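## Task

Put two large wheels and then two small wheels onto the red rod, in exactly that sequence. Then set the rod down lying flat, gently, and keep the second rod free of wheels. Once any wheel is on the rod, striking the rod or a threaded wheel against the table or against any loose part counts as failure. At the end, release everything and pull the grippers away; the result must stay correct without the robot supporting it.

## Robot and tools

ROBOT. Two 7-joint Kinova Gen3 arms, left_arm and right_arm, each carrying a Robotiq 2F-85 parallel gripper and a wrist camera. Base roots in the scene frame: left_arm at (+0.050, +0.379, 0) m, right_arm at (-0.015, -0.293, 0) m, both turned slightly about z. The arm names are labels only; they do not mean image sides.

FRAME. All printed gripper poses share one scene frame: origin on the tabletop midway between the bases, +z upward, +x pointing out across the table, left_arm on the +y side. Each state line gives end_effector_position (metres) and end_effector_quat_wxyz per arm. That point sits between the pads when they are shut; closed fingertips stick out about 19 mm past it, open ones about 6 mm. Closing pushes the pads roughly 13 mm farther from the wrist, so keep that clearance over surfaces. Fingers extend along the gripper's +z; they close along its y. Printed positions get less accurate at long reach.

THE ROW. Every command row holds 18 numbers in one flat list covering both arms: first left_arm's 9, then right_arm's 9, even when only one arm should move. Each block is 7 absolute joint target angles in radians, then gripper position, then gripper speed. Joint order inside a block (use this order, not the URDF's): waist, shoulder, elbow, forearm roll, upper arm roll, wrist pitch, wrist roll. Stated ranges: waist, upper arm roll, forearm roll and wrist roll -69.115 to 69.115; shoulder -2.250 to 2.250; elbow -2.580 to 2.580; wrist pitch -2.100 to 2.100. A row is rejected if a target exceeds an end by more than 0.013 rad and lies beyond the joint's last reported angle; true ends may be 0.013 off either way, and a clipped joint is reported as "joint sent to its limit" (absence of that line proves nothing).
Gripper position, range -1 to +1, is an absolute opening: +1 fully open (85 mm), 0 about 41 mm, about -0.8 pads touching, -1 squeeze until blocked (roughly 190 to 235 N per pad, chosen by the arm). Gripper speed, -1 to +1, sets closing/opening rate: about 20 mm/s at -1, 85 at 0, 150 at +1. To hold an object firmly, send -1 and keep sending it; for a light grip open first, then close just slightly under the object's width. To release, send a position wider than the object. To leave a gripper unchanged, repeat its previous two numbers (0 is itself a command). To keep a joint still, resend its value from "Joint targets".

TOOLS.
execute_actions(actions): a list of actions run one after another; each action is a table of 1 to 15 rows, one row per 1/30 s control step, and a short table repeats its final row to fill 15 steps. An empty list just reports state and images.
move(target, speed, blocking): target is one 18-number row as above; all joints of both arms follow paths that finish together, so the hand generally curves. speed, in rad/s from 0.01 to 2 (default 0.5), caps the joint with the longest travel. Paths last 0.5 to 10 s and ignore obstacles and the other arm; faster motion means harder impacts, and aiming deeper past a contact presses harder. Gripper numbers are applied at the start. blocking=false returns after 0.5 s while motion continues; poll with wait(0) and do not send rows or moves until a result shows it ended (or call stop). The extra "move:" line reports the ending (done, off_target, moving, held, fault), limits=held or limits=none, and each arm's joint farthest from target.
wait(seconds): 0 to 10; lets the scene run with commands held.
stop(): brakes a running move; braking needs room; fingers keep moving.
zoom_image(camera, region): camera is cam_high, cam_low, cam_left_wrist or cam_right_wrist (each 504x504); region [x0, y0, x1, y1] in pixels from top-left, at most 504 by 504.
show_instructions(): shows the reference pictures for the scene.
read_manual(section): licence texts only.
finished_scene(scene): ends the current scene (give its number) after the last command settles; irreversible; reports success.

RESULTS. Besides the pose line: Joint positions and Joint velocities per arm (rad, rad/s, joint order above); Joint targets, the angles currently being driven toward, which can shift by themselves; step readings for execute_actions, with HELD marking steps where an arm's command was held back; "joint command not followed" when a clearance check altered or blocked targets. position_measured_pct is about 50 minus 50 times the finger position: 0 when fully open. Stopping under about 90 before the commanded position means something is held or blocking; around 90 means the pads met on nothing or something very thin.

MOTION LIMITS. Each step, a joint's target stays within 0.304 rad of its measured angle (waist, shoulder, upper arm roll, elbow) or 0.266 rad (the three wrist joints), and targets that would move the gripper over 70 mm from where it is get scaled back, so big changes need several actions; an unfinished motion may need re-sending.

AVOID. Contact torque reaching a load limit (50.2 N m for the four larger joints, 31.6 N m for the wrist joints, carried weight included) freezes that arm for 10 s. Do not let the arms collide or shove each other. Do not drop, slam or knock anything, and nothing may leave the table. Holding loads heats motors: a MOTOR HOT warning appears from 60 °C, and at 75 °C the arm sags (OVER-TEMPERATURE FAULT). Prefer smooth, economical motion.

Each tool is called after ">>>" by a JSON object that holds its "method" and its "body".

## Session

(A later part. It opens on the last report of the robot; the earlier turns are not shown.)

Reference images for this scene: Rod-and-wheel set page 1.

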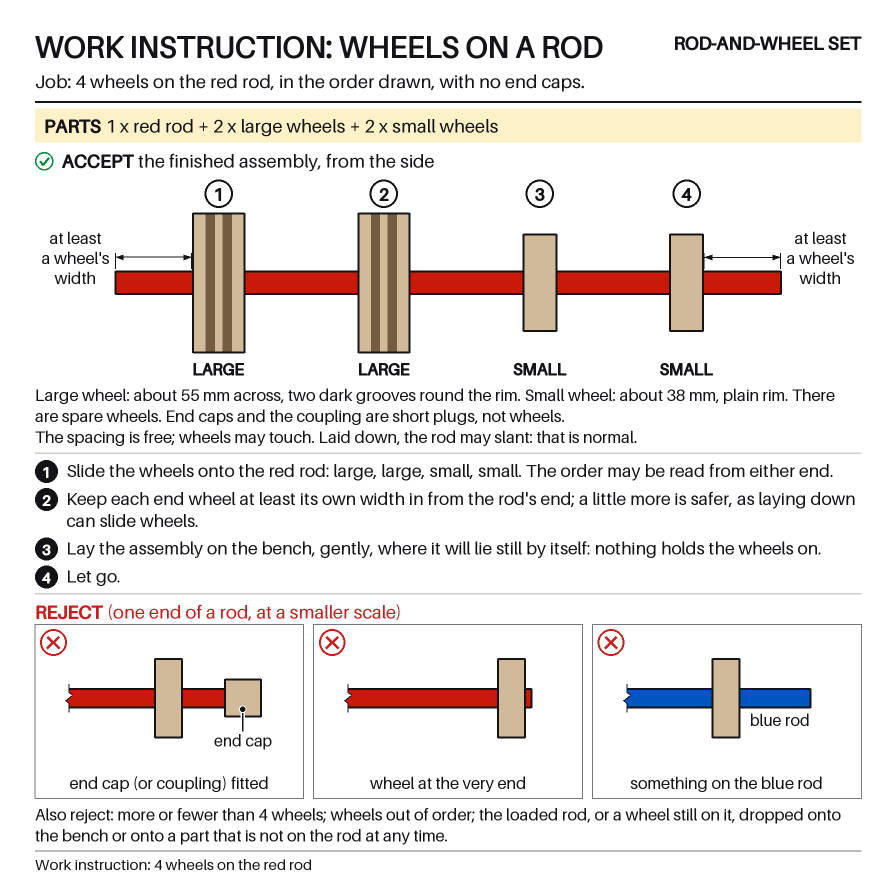

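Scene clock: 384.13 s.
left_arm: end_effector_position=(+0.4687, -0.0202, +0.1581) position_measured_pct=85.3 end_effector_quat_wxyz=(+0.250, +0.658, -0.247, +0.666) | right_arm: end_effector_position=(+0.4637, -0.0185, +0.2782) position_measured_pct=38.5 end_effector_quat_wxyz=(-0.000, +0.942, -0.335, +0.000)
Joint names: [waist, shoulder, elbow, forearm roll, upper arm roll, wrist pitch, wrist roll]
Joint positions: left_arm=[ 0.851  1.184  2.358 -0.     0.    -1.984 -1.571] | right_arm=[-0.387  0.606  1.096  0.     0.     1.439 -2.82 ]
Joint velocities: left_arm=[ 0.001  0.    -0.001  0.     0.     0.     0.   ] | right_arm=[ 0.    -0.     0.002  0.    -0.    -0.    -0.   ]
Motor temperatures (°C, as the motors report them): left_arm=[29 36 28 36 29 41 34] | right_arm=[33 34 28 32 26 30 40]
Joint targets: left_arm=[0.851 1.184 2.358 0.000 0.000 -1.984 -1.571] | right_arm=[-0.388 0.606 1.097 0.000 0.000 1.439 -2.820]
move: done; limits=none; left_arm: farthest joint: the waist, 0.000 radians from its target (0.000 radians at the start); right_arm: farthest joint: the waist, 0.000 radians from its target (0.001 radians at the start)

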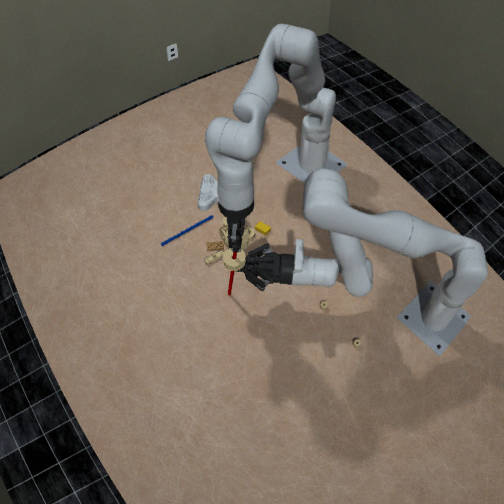

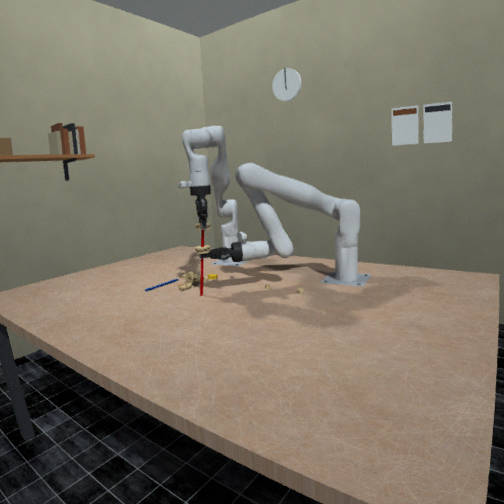

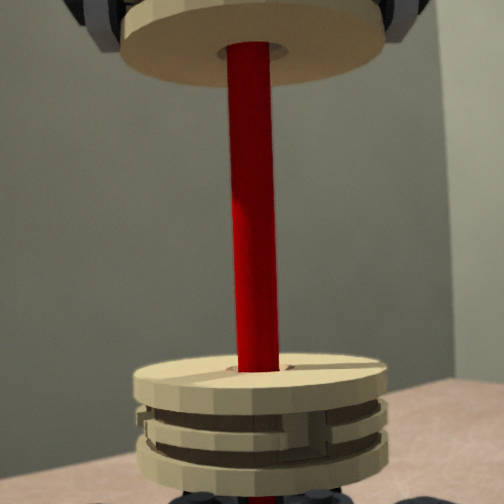

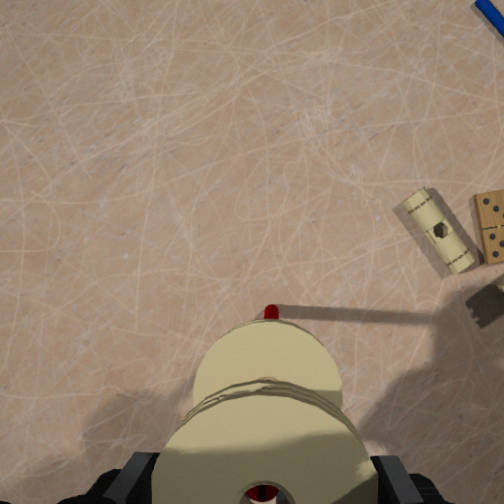

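>>> {"method": "move", "body": {"target": [0.851,1.1840,2.3580,0,0,-1.9840,-1.5708,-1,-0.5,-0.3860,0.6244,1.1704,0,0,1.3468,-2.82,-1,-0.3], "speed": 0.04}}

>>> {"method": "zoom_image", "body": {"camera": "cam_right_wrist", "region": [180, 340, 360, 504]}}

Scene clock: 391.87 s.
left_arm: end_effector_position=(+0.4685, -0.0202, +0.1580) position_measured_pct=85.3 end_effector_quat_wxyz=(+0.250, +0.658, -0.247, +0.666) | right_arm: end_effector_position=(+0.4660, -0.0194, +0.2454) position_measured_pct=38.5 end_effector_quat_wxyz=(-0.000, +0.942, -0.336, +0.001)
Joint names: [waist, shoulder, elbow, forearm roll, upper arm roll, wrist pitch, wrist roll]
Joint positions: left_arm=[ 0.851  1.184  2.359 -0.     0.    -1.984 -1.571] | right_arm=[-0.385  0.624  1.17   0.001  0.001  1.346 -2.82 ]
Joint velocities: left_arm=[-0.    -0.    -0.    -0.001 -0.     0.001  0.   ] | right_arm=[ 0. -0.  0.  0. -0. -0. -0.]
Motor temperatures (°C, as the motors report them): left_arm=[29 36 28 36 29 41 34] | right_arm=[33 34 28 32 26 30 40]
Joint targets: left_arm=[0.851 1.184 2.358 0.000 0.000 -1.984 -1.571] | right_arm=[-0.386 0.624 1.170 0.000 0.000 1.347 -2.820]
move: done; limits=none; left_arm: farthest joint: the elbow, 0.001 radians from its target (0.000 radians at the start); right_arm: farthest joint: the waist, 0.001 radians from its target (0.001 radians at the start)

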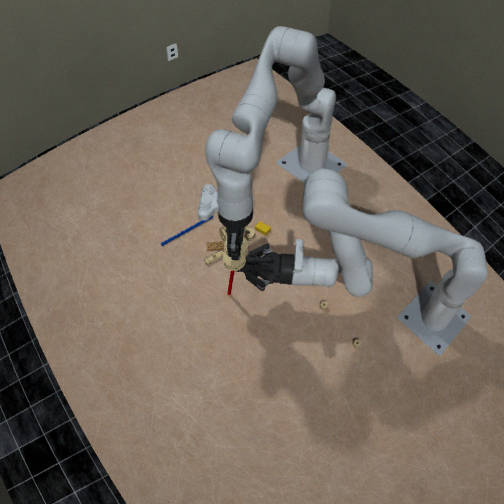

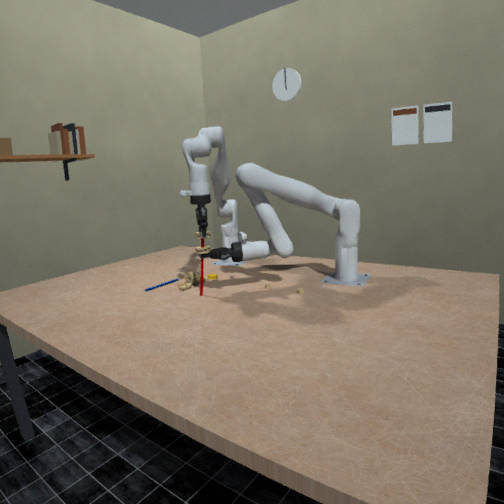

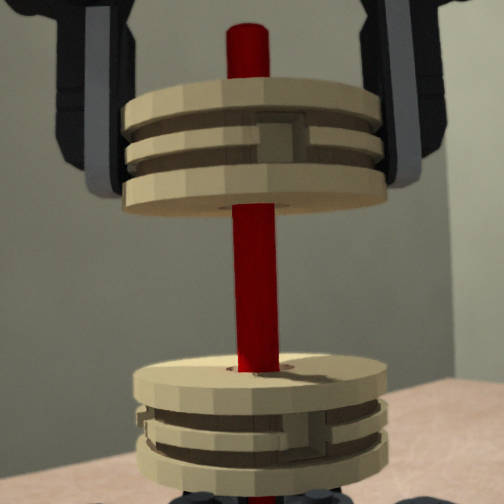

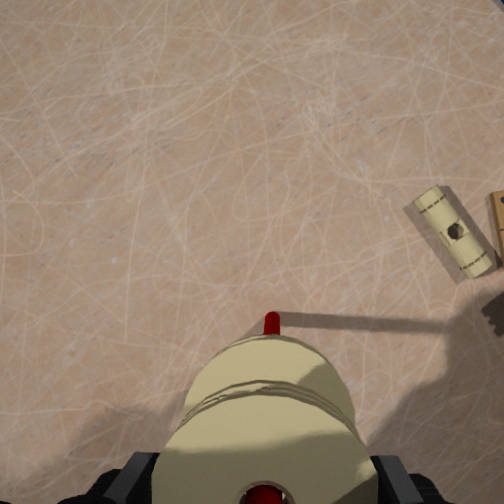

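Region (180, 340, 360, 504) of cam_right_wrist's 504x504 image, scaled by 2.800; it fills the top 459 rows of this view, and the rest is white.

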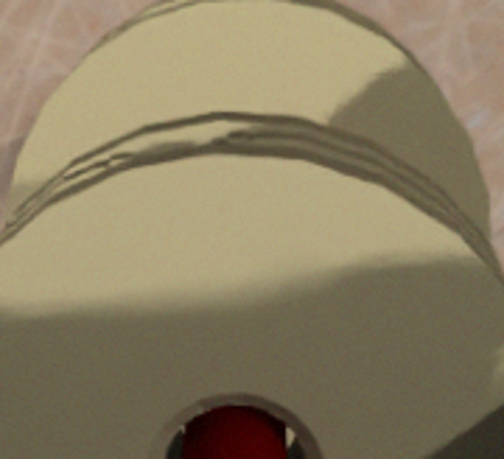

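>>> {"method": "move", "body": {"target": [0.851,1.1840,2.3580,0,0,-1.9840,-1.5708,-1,-0.5,-0.3815,0.6482,1.2327,0,0,1.2607,-2.82,-1,-0.3], "speed": 0.03}}

Scene clock: 398.27 s.
left_arm: end_effector_position=(+0.4684, -0.0202, +0.1580) position_measured_pct=85.3 end_effector_quat_wxyz=(+0.250, +0.658, -0.247, +0.666) | right_arm: end_effector_position=(+0.4687, -0.0216, +0.2137) position_measured_pct=38.5 end_effector_quat_wxyz=(-0.000, +0.941, -0.339, +0.002)
Joint names: [waist, shoulder, elbow, forearm roll, upper arm roll, wrist pitch, wrist roll]
Joint positions: left_arm=[ 0.851  1.184  2.359 -0.     0.    -1.985 -1.571] | right_arm=[-0.38   0.647  1.232  0.001  0.002  1.26  -2.82 ]
Joint velocities: left_arm=[-0.    -0.    -0.     0.001 -0.    -0.     0.   ] | right_arm=[ 0.    -0.    -0.002 -0.    -0.    -0.     0.   ]
Motor temperatures (°C, as the motors report them): left_arm=[29 36 28 36 29 41 34] | right_arm=[33 34 28 32 26 30 40]
Joint targets: left_arm=[0.851 1.184 2.358 0.000 0.000 -1.984 -1.571] | right_arm=[-0.382 0.648 1.233 0.000 0.000 1.261 -2.820]
move: done; limits=none; left_arm: farthest joint: the elbow, 0.001 radians from its target (0.001 radians at the start); right_arm: farthest joint: the waist, 0.002 radians from its target (0.003 radians at the start)

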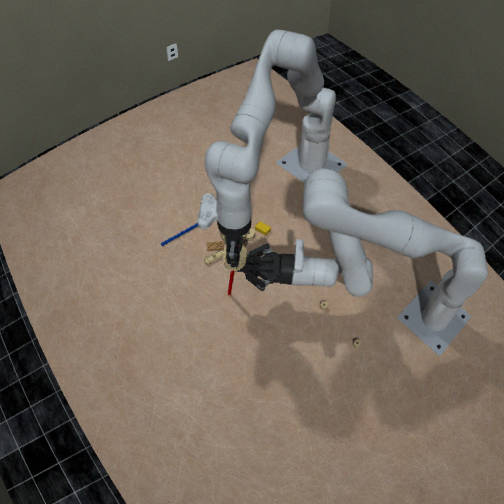

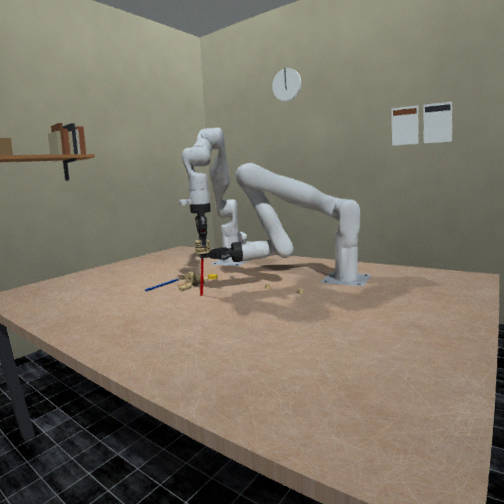

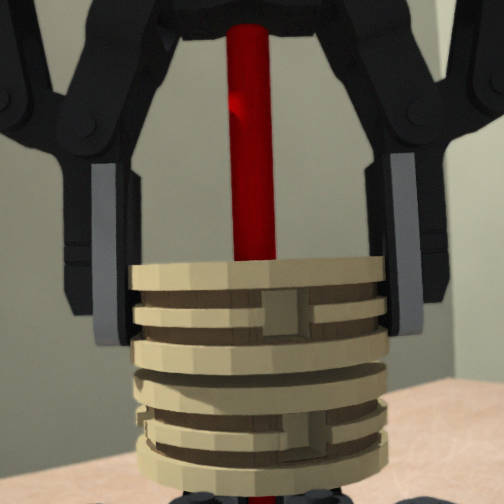

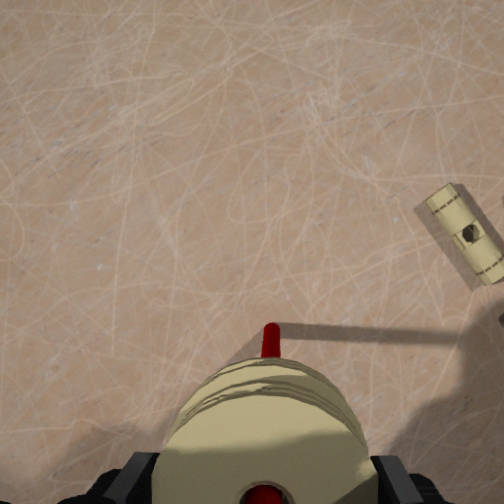

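>>> {"method": "move", "body": {"target": [0.851,1.1840,2.3580,0,0,-1.9840,-1.5708,-1,-0.5,-0.3800,0.6475,1.2322,0,0,1.2610,-2.82,0.5,-0.7], "speed": 0.03}}

>>> {"method": "move", "body": {"target": [0.851,1.1840,2.3580,0,0,-1.9840,-1.5708,-1,-0.5,-0.3800,0.6100,0.9750,0,0,1.5566,-2.82,0.5,-0.7], "speed": 0.4}}

Scene clock: 401.37 s.
left_arm: end_effector_position=(+0.4687, -0.0203, +0.1581) position_measured_pct=85.3 end_effector_quat_wxyz=(+0.250, +0.658, -0.247, +0.666) | right_arm: end_effector_position=(+0.4676, -0.0208, +0.2135) position_measured_pct=25.0 end_effector_quat_wxyz=(-0.000, +0.941, -0.338, +0.000)
Joint names: [waist, shoulder, elbow, forearm roll, upper arm roll, wrist pitch, wrist roll]
Joint positions: left_arm=[ 0.851  1.184  2.358 -0.     0.    -1.984 -1.571] | right_arm=[-0.38   0.648  1.232  0.    -0.     1.261 -2.82 ]
Joint velocities: left_arm=[ 0.001  0.001  0.    -0.    -0.    -0.     0.001] | right_arm=[ 0.     0.     0.001  0.     0.     0.    -0.   ]
Motor temperatures (°C, as the motors report them): left_arm=[29 36 28 36 29 41 34] | right_arm=[33 34 28 32 26 30 40]
Joint targets: left_arm=[0.851 1.184 2.358 0.000 0.000 -1.984 -1.571] | right_arm=[-0.380 0.648 1.232 0.000 0.000 1.261 -2.820]
move: done; limits=none; left_arm: farthest joint: the waist, 0.000 radians from its target (0.000 radians at the start); right_arm: farthest joint: the waist, 0.000 radians from its target (0.000 radians at the start)

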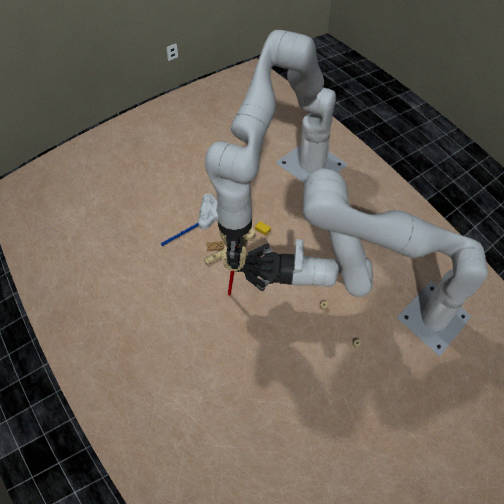

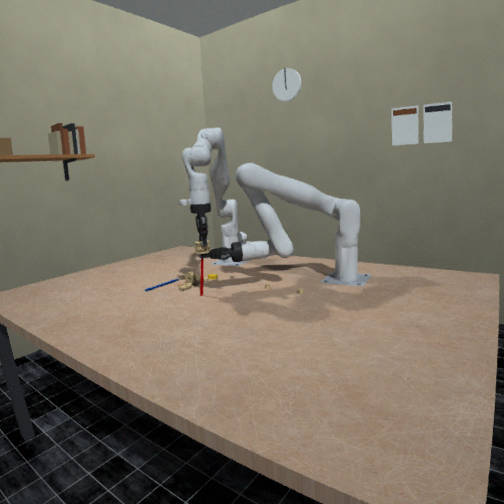

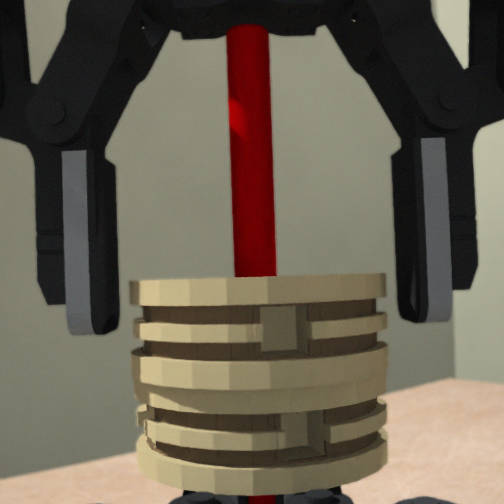

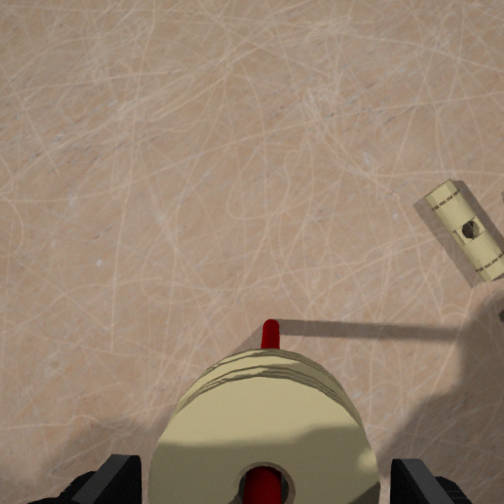

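Scene clock: 402.53 s.
left_arm: end_effector_position=(+0.4687, -0.0203, +0.1581) position_measured_pct=85.3 end_effector_quat_wxyz=(+0.250, +0.658, -0.247, +0.666) | right_arm: end_effector_position=(+0.4691, -0.0198, +0.3140) position_measured_pct=25.0 end_effector_quat_wxyz=(-0.000, +0.941, -0.338, +0.000)
Joint names: [waist, shoulder, elbow, forearm roll, upper arm roll, wrist pitch, wrist roll]
Joint positions: left_arm=[ 0.851  1.184  2.358 -0.     0.    -1.984 -1.571] | right_arm=[-0.38   0.61   0.975 -0.    -0.     1.557 -2.82 ]
Joint velocities: left_arm=[ 0. -0. -0.  0. -0. -0. -0.] | right_arm=[ 0.     0.001  0.001 -0.    -0.     0.    -0.   ]
Motor temperatures (°C, as the motors report them): left_arm=[29 36 28 36 29 41 34] | right_arm=[33 34 28 32 26 30 40]
Joint targets: left_arm=[0.851 1.184 2.358 0.000 0.000 -1.984 -1.571] | right_arm=[-0.380 0.610 0.975 0.000 0.000 1.557 -2.820]
move: done; limits=none; left_arm: farthest joint: the waist, 0.000 radians from its target (0.000 radians at the start); right_arm: farthest joint: the waist, 0.000 radians from its target (0.000 radians at the start)

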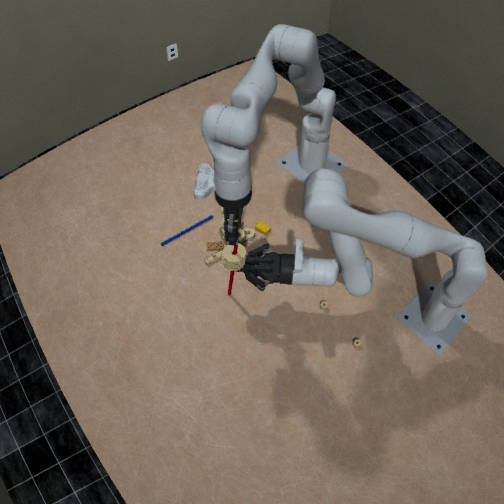

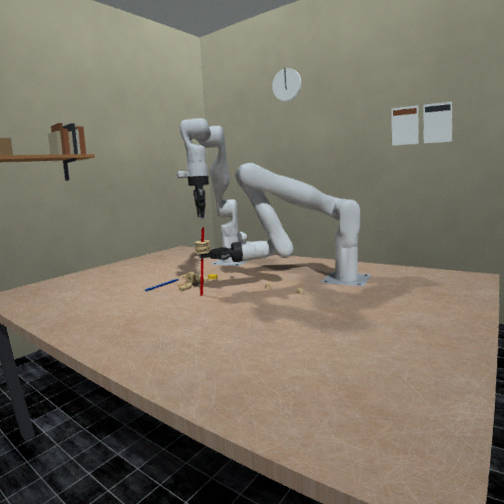

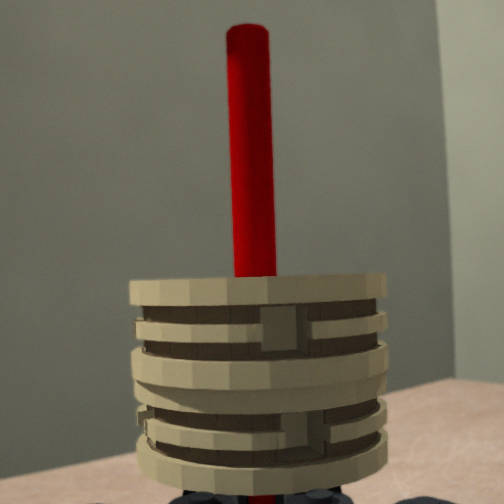

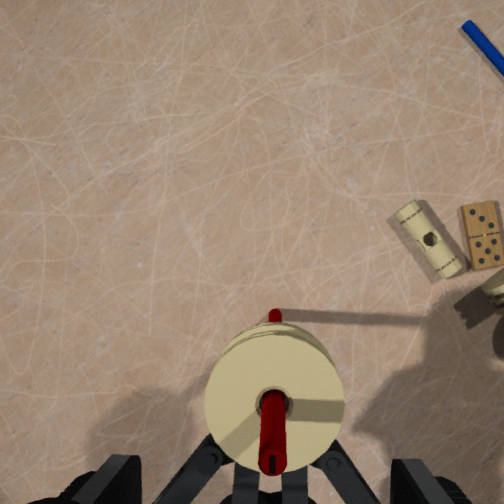

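>>> {"method": "move", "body": {"target": [0.851,1.1840,2.3580,0,0,-1.9840,-1.5708,-1,-0.5,0.0866,0.3248,2.0312,0,0,0.7856,-0.09,0.3,0], "speed": 1.0}}

Scene clock: 411.87 s.
left_arm: end_effector_position=(+0.4687, -0.0203, +0.1581) position_measured_pct=85.3 end_effector_quat_wxyz=(+0.250, +0.658, -0.247, +0.666) | right_arm: end_effector_position=(+0.3424, -0.2850, +0.1500) position_measured_pct=34.9 end_effector_quat_wxyz=(-0.000, +0.706, +0.708, -0.000)
Joint names: [waist, shoulder, elbow, forearm roll, upper arm roll, wrist pitch, wrist roll]
Joint positions: left_arm=[ 0.851  1.184  2.358 -0.     0.    -1.984 -1.571] | right_arm=[ 0.086  0.325  2.031  0.     0.     0.786 -0.09 ]
Joint velocities: left_arm=[-0.    -0.002 -0.     0.     0.     0.     0.   ] | right_arm=[ 0.002 -0.002  0.001  0.     0.    -0.     0.   ]
Motor temperatures (°C, as the motors report them): left_arm=[29 36 28 36 29 41 34] | right_arm=[33 34 28 32 26 30 40]
Joint targets: left_arm=[0.851 1.184 2.358 0.000 0.000 -1.984 -1.571] | right_arm=[0.087 0.325 2.031 0.000 0.000 0.786 -0.090]
move: done; limits=none; left_arm: farthest joint: the waist, 0.000 radians from its target (0.000 radians at the start); right_arm: farthest joint: the waist, 0.000 radians from its target (0.467 radians at the start)

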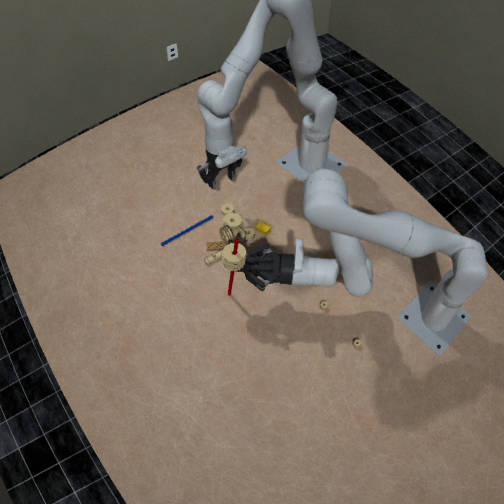

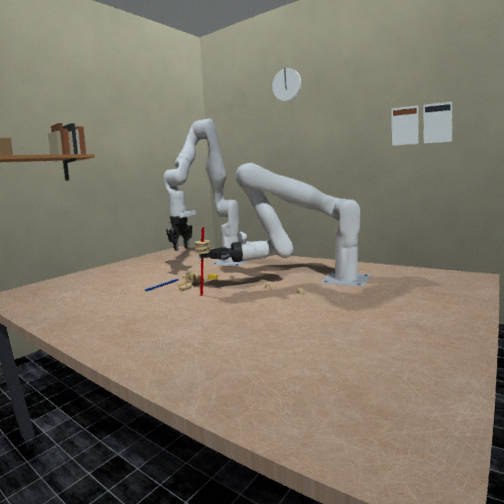

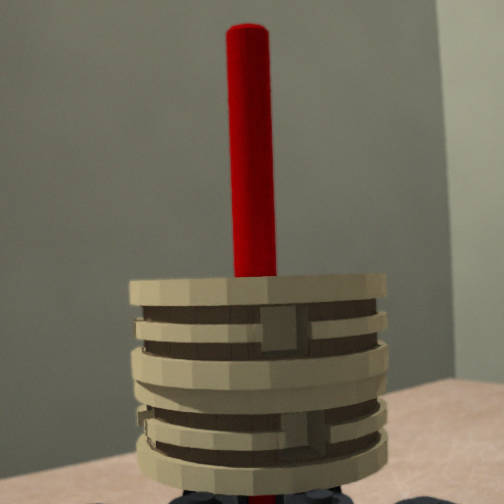

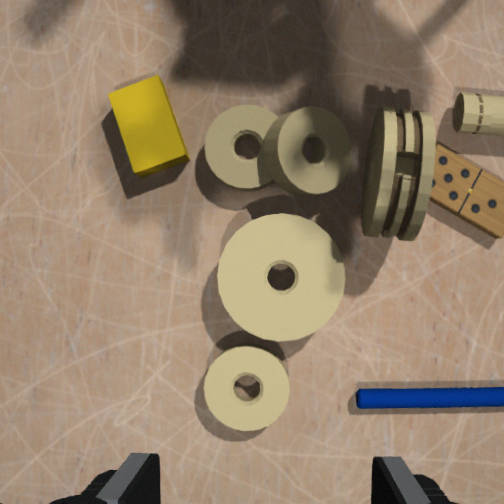

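>>> {"method": "execute_actions", "body": {"actions": []}}

Scene clock: 431.90 s.
left_arm: end_effector_position=(+0.4687, -0.0203, +0.1581) position_measured_pct=85.3 end_effector_quat_wxyz=(+0.250, +0.658, -0.247, +0.666) | right_arm: end_effector_position=(+0.3424, -0.2851, +0.1500) position_measured_pct=34.9 end_effector_quat_wxyz=(-0.000, +0.706, +0.708, -0.000)
Joint names: [waist, shoulder, elbow, forearm roll, upper arm roll, wrist pitch, wrist roll]
Joint positions: left_arm=[ 0.851  1.184  2.358 -0.     0.    -1.984 -1.571] | right_arm=[ 0.087  0.325  2.031  0.     0.     0.786 -0.09 ]
Joint velocities: left_arm=[-0.     0.    -0.     0.    -0.     0.001  0.   ] | right_arm=[ 0.    -0.    -0.001 -0.    -0.    -0.     0.   ]
Motor temperatures (°C, as the motors report them): left_arm=[29 36 28 36 29 41 34] | right_arm=[33 34 28 32 26 30 40]
Joint targets: left_arm=[0.851 1.184 2.358 0.000 0.000 -1.984 -1.571] | right_arm=[0.087 0.325 2.031 0.000 0.000 0.786 -0.090]

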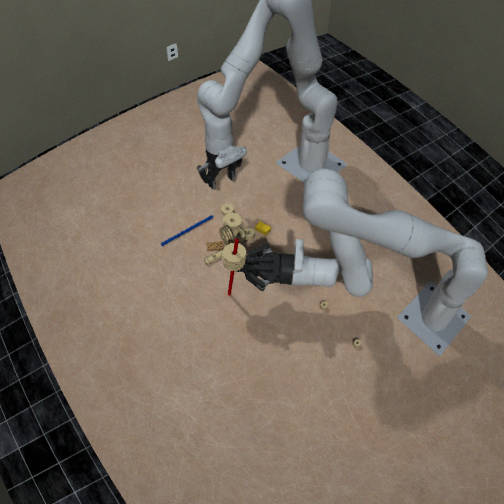

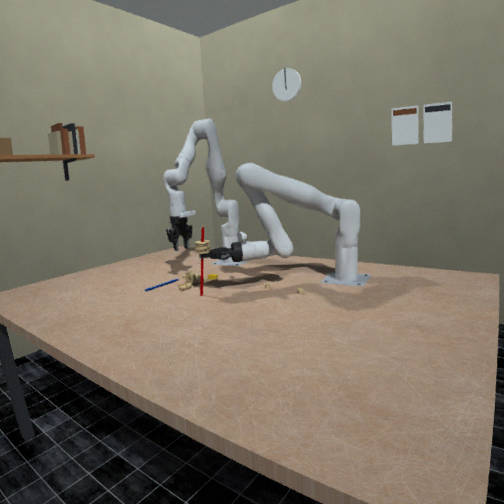

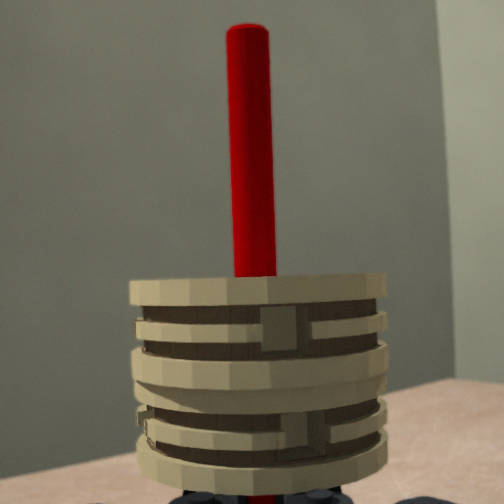

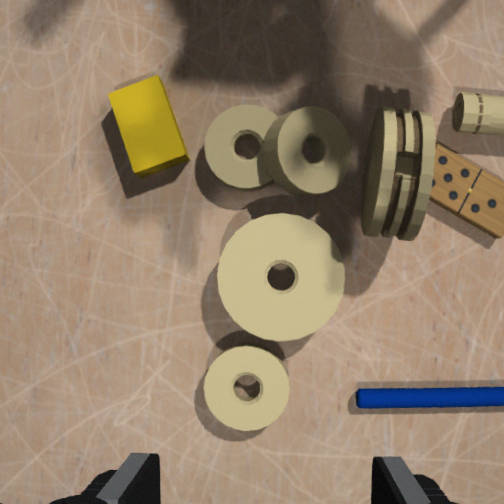

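>>> {"method": "move", "body": {"target": [0.851,1.1840,2.3580,0,0,-1.9840,-1.5708,-1,-0.5, 0.082,0.5128,2.1577,0,0,0.4711,-0.096,0.3,0], "speed": 0.6}}

Scene clock: 438.50 s.
left_arm: end_effector_position=(+0.4687, -0.0203, +0.1581) position_measured_pct=85.3 end_effector_quat_wxyz=(+0.250, +0.658, -0.247, +0.666) | right_arm: end_effector_position=(+0.3349, -0.2842, +0.0601) position_measured_pct=34.9 end_effector_quat_wxyz=(+0.000, +0.707, +0.707, +0.000)
Joint names: [waist, shoulder, elbow, forearm roll, upper arm roll, wrist pitch, wrist roll]
Joint positions: left_arm=[ 0.851  1.184  2.358 -0.     0.    -1.984 -1.571] | right_arm=[ 0.082  0.513  2.158  0.    -0.     0.471 -0.096]
Joint velocities: left_arm=[-0.002 -0.     0.001 -0.001  0.     0.001  0.   ] | right_arm=[-0.     0.003 -0.    -0.     0.    -0.     0.   ]
Motor temperatures (°C, as the motors report them): left_arm=[29 36 28 36 29 41 34] | right_arm=[33 34 28 32 26 30 40]
Joint targets: left_arm=[0.851 1.184 2.358 0.000 0.000 -1.984 -1.571] | right_arm=[0.082 0.513 2.158 0.000 0.000 0.471 -0.096]
move: done; limits=none; left_arm: farthest joint: the waist, 0.000 radians from its target (0.000 radians at the start); right_arm: farthest joint: the waist, 0.000 radians from its target (0.005 radians at the start)

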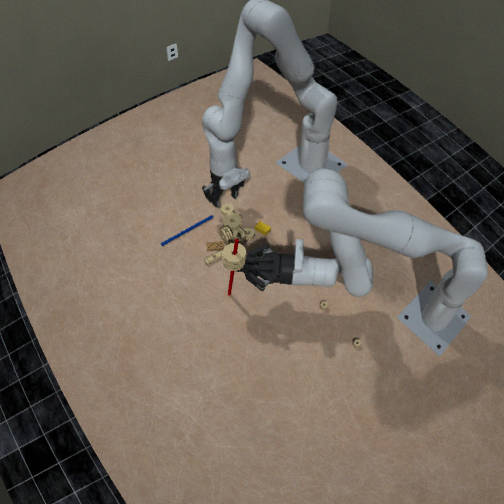

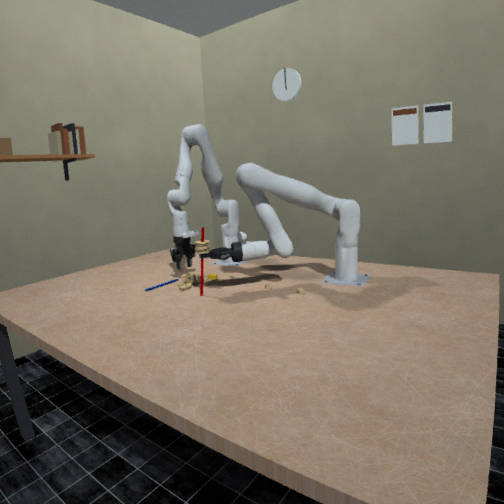

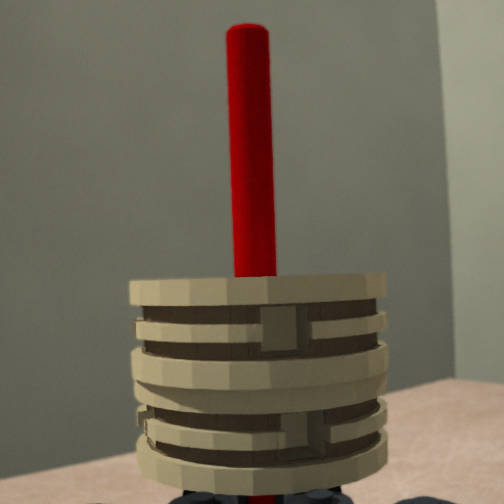

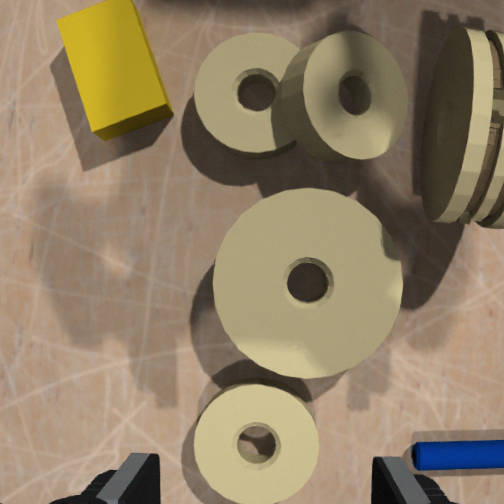

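>>> {"method": "move", "body": {"target": [0.851,1.1840,2.3580,0,0,-1.9840,-1.5708,-1,-0.5, 0.082,0.6166,2.1885,0,0,0.3365,-0.096,0.3,0], "speed": 0.15}}

>>> {"method": "move", "body": {"target": [0.851,1.1840,2.3580,0,0,-1.9840,-1.5708,-1,-0.5, 0.082,0.6166,2.1885,0,0,0.3365,-0.096,-1,-0.3]}}

Scene clock: 444.60 s.
left_arm: end_effector_position=(+0.4687, -0.0203, +0.1581) position_measured_pct=85.3 end_effector_quat_wxyz=(+0.250, +0.658, -0.247, +0.666) | right_arm: end_effector_position=(+0.3330, -0.2844, +0.0202) position_measured_pct=34.9 end_effector_quat_wxyz=(+0.000, +0.707, +0.707, +0.000)
Joint names: [waist, shoulder, elbow, forearm roll, upper arm roll, wrist pitch, wrist roll]
Joint positions: left_arm=[ 0.851  1.184  2.358 -0.     0.    -1.984 -1.571] | right_arm=[ 0.082  0.616  2.188  0.    -0.     0.337 -0.096]
Joint velocities: left_arm=[ 0.    -0.     0.     0.     0.    -0.    -0.001] | right_arm=[-0.     0.003 -0.    -0.     0.    -0.     0.   ]
Motor temperatures (°C, as the motors report them): left_arm=[29 36 28 36 29 41 34] | right_arm=[33 34 28 32 26 30 40]
Joint targets: left_arm=[0.851 1.184 2.358 0.000 0.000 -1.984 -1.571] | right_arm=[0.082 0.617 2.188 0.000 0.000 0.337 -0.096]
move: done; limits=none; left_arm: farthest joint: the waist, 0.000 radians from its target (0.000 radians at the start); right_arm: farthest joint: the waist, 0.000 radians from its target (0.000 radians at the start)

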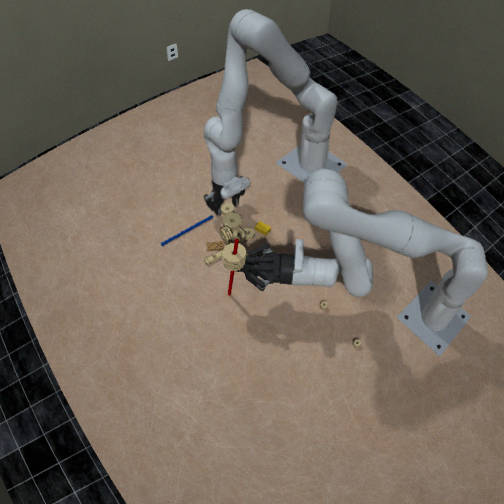

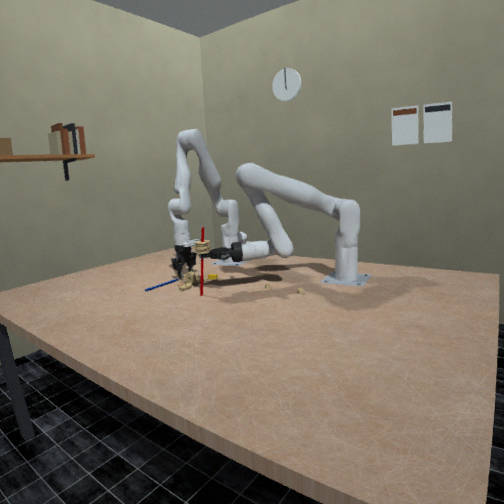

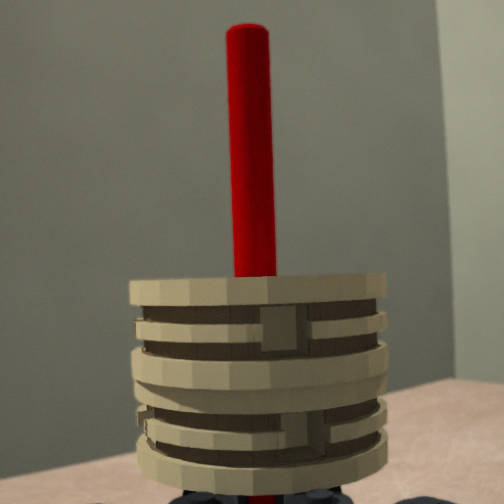

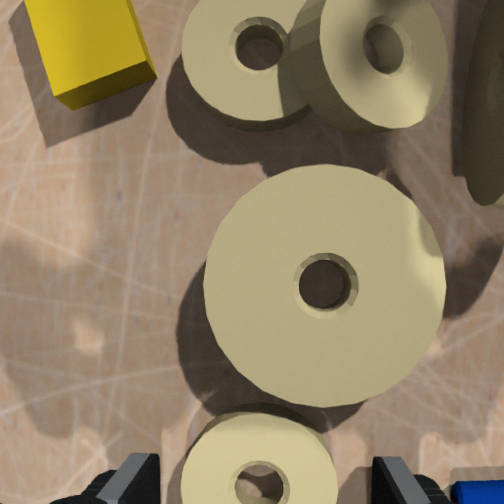

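Scene clock: 445.30 s.
left_arm: end_effector_position=(+0.4687, -0.0203, +0.1581) position_measured_pct=85.3 end_effector_quat_wxyz=(+0.250, +0.658, -0.247, +0.666) | right_arm: end_effector_position=(+0.3329, -0.2844, +0.0209) position_measured_pct=56.3 end_effector_quat_wxyz=(+0.000, +0.707, +0.707, +0.000)
Joint names: [waist, shoulder, elbow, forearm roll, upper arm roll, wrist pitch, wrist roll]
Joint positions: left_arm=[ 0.851  1.184  2.358 -0.     0.    -1.984 -1.571] | right_arm=[ 0.082  0.614  2.189 -0.     0.     0.338 -0.096]
Joint velocities: left_arm=[-0.    -0.     0.    -0.001  0.    -0.    -0.001] | right_arm=[-0.  0. -0. -0. -0. -0.  0.]
Motor temperatures (°C, as the motors report them): left_arm=[29 36 28 36 29 41 34] | right_arm=[33 34 28 32 26 30 40]
Joint targets: left_arm=[0.851 1.184 2.358 0.000 0.000 -1.984 -1.571] | right_arm=[0.082 0.617 2.188 0.000 0.000 0.337 -0.096]
move: done; limits=none; left_arm: farthest joint: the waist, 0.000 radians from its target (0.000 radians at the start); right_arm: farthest joint: the shoulder, 0.002 radians from its target (0.000 radians at the start)

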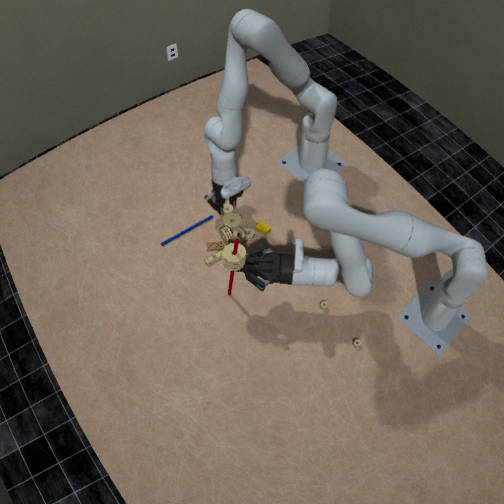

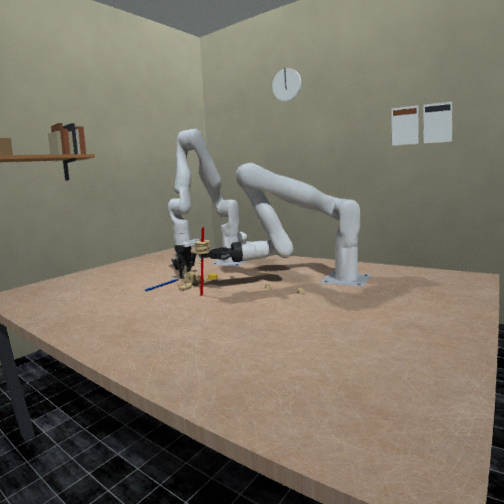

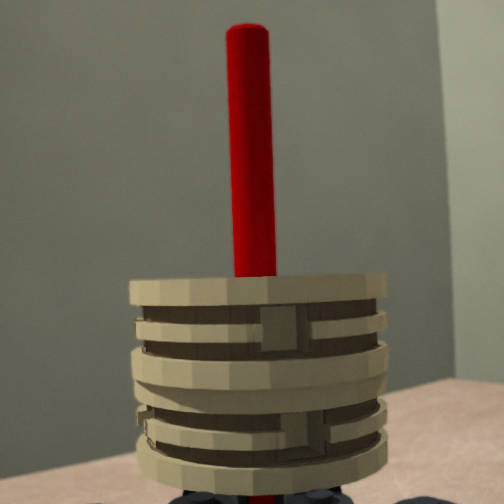

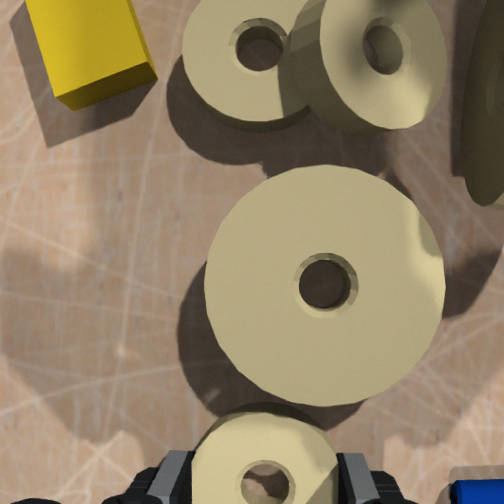

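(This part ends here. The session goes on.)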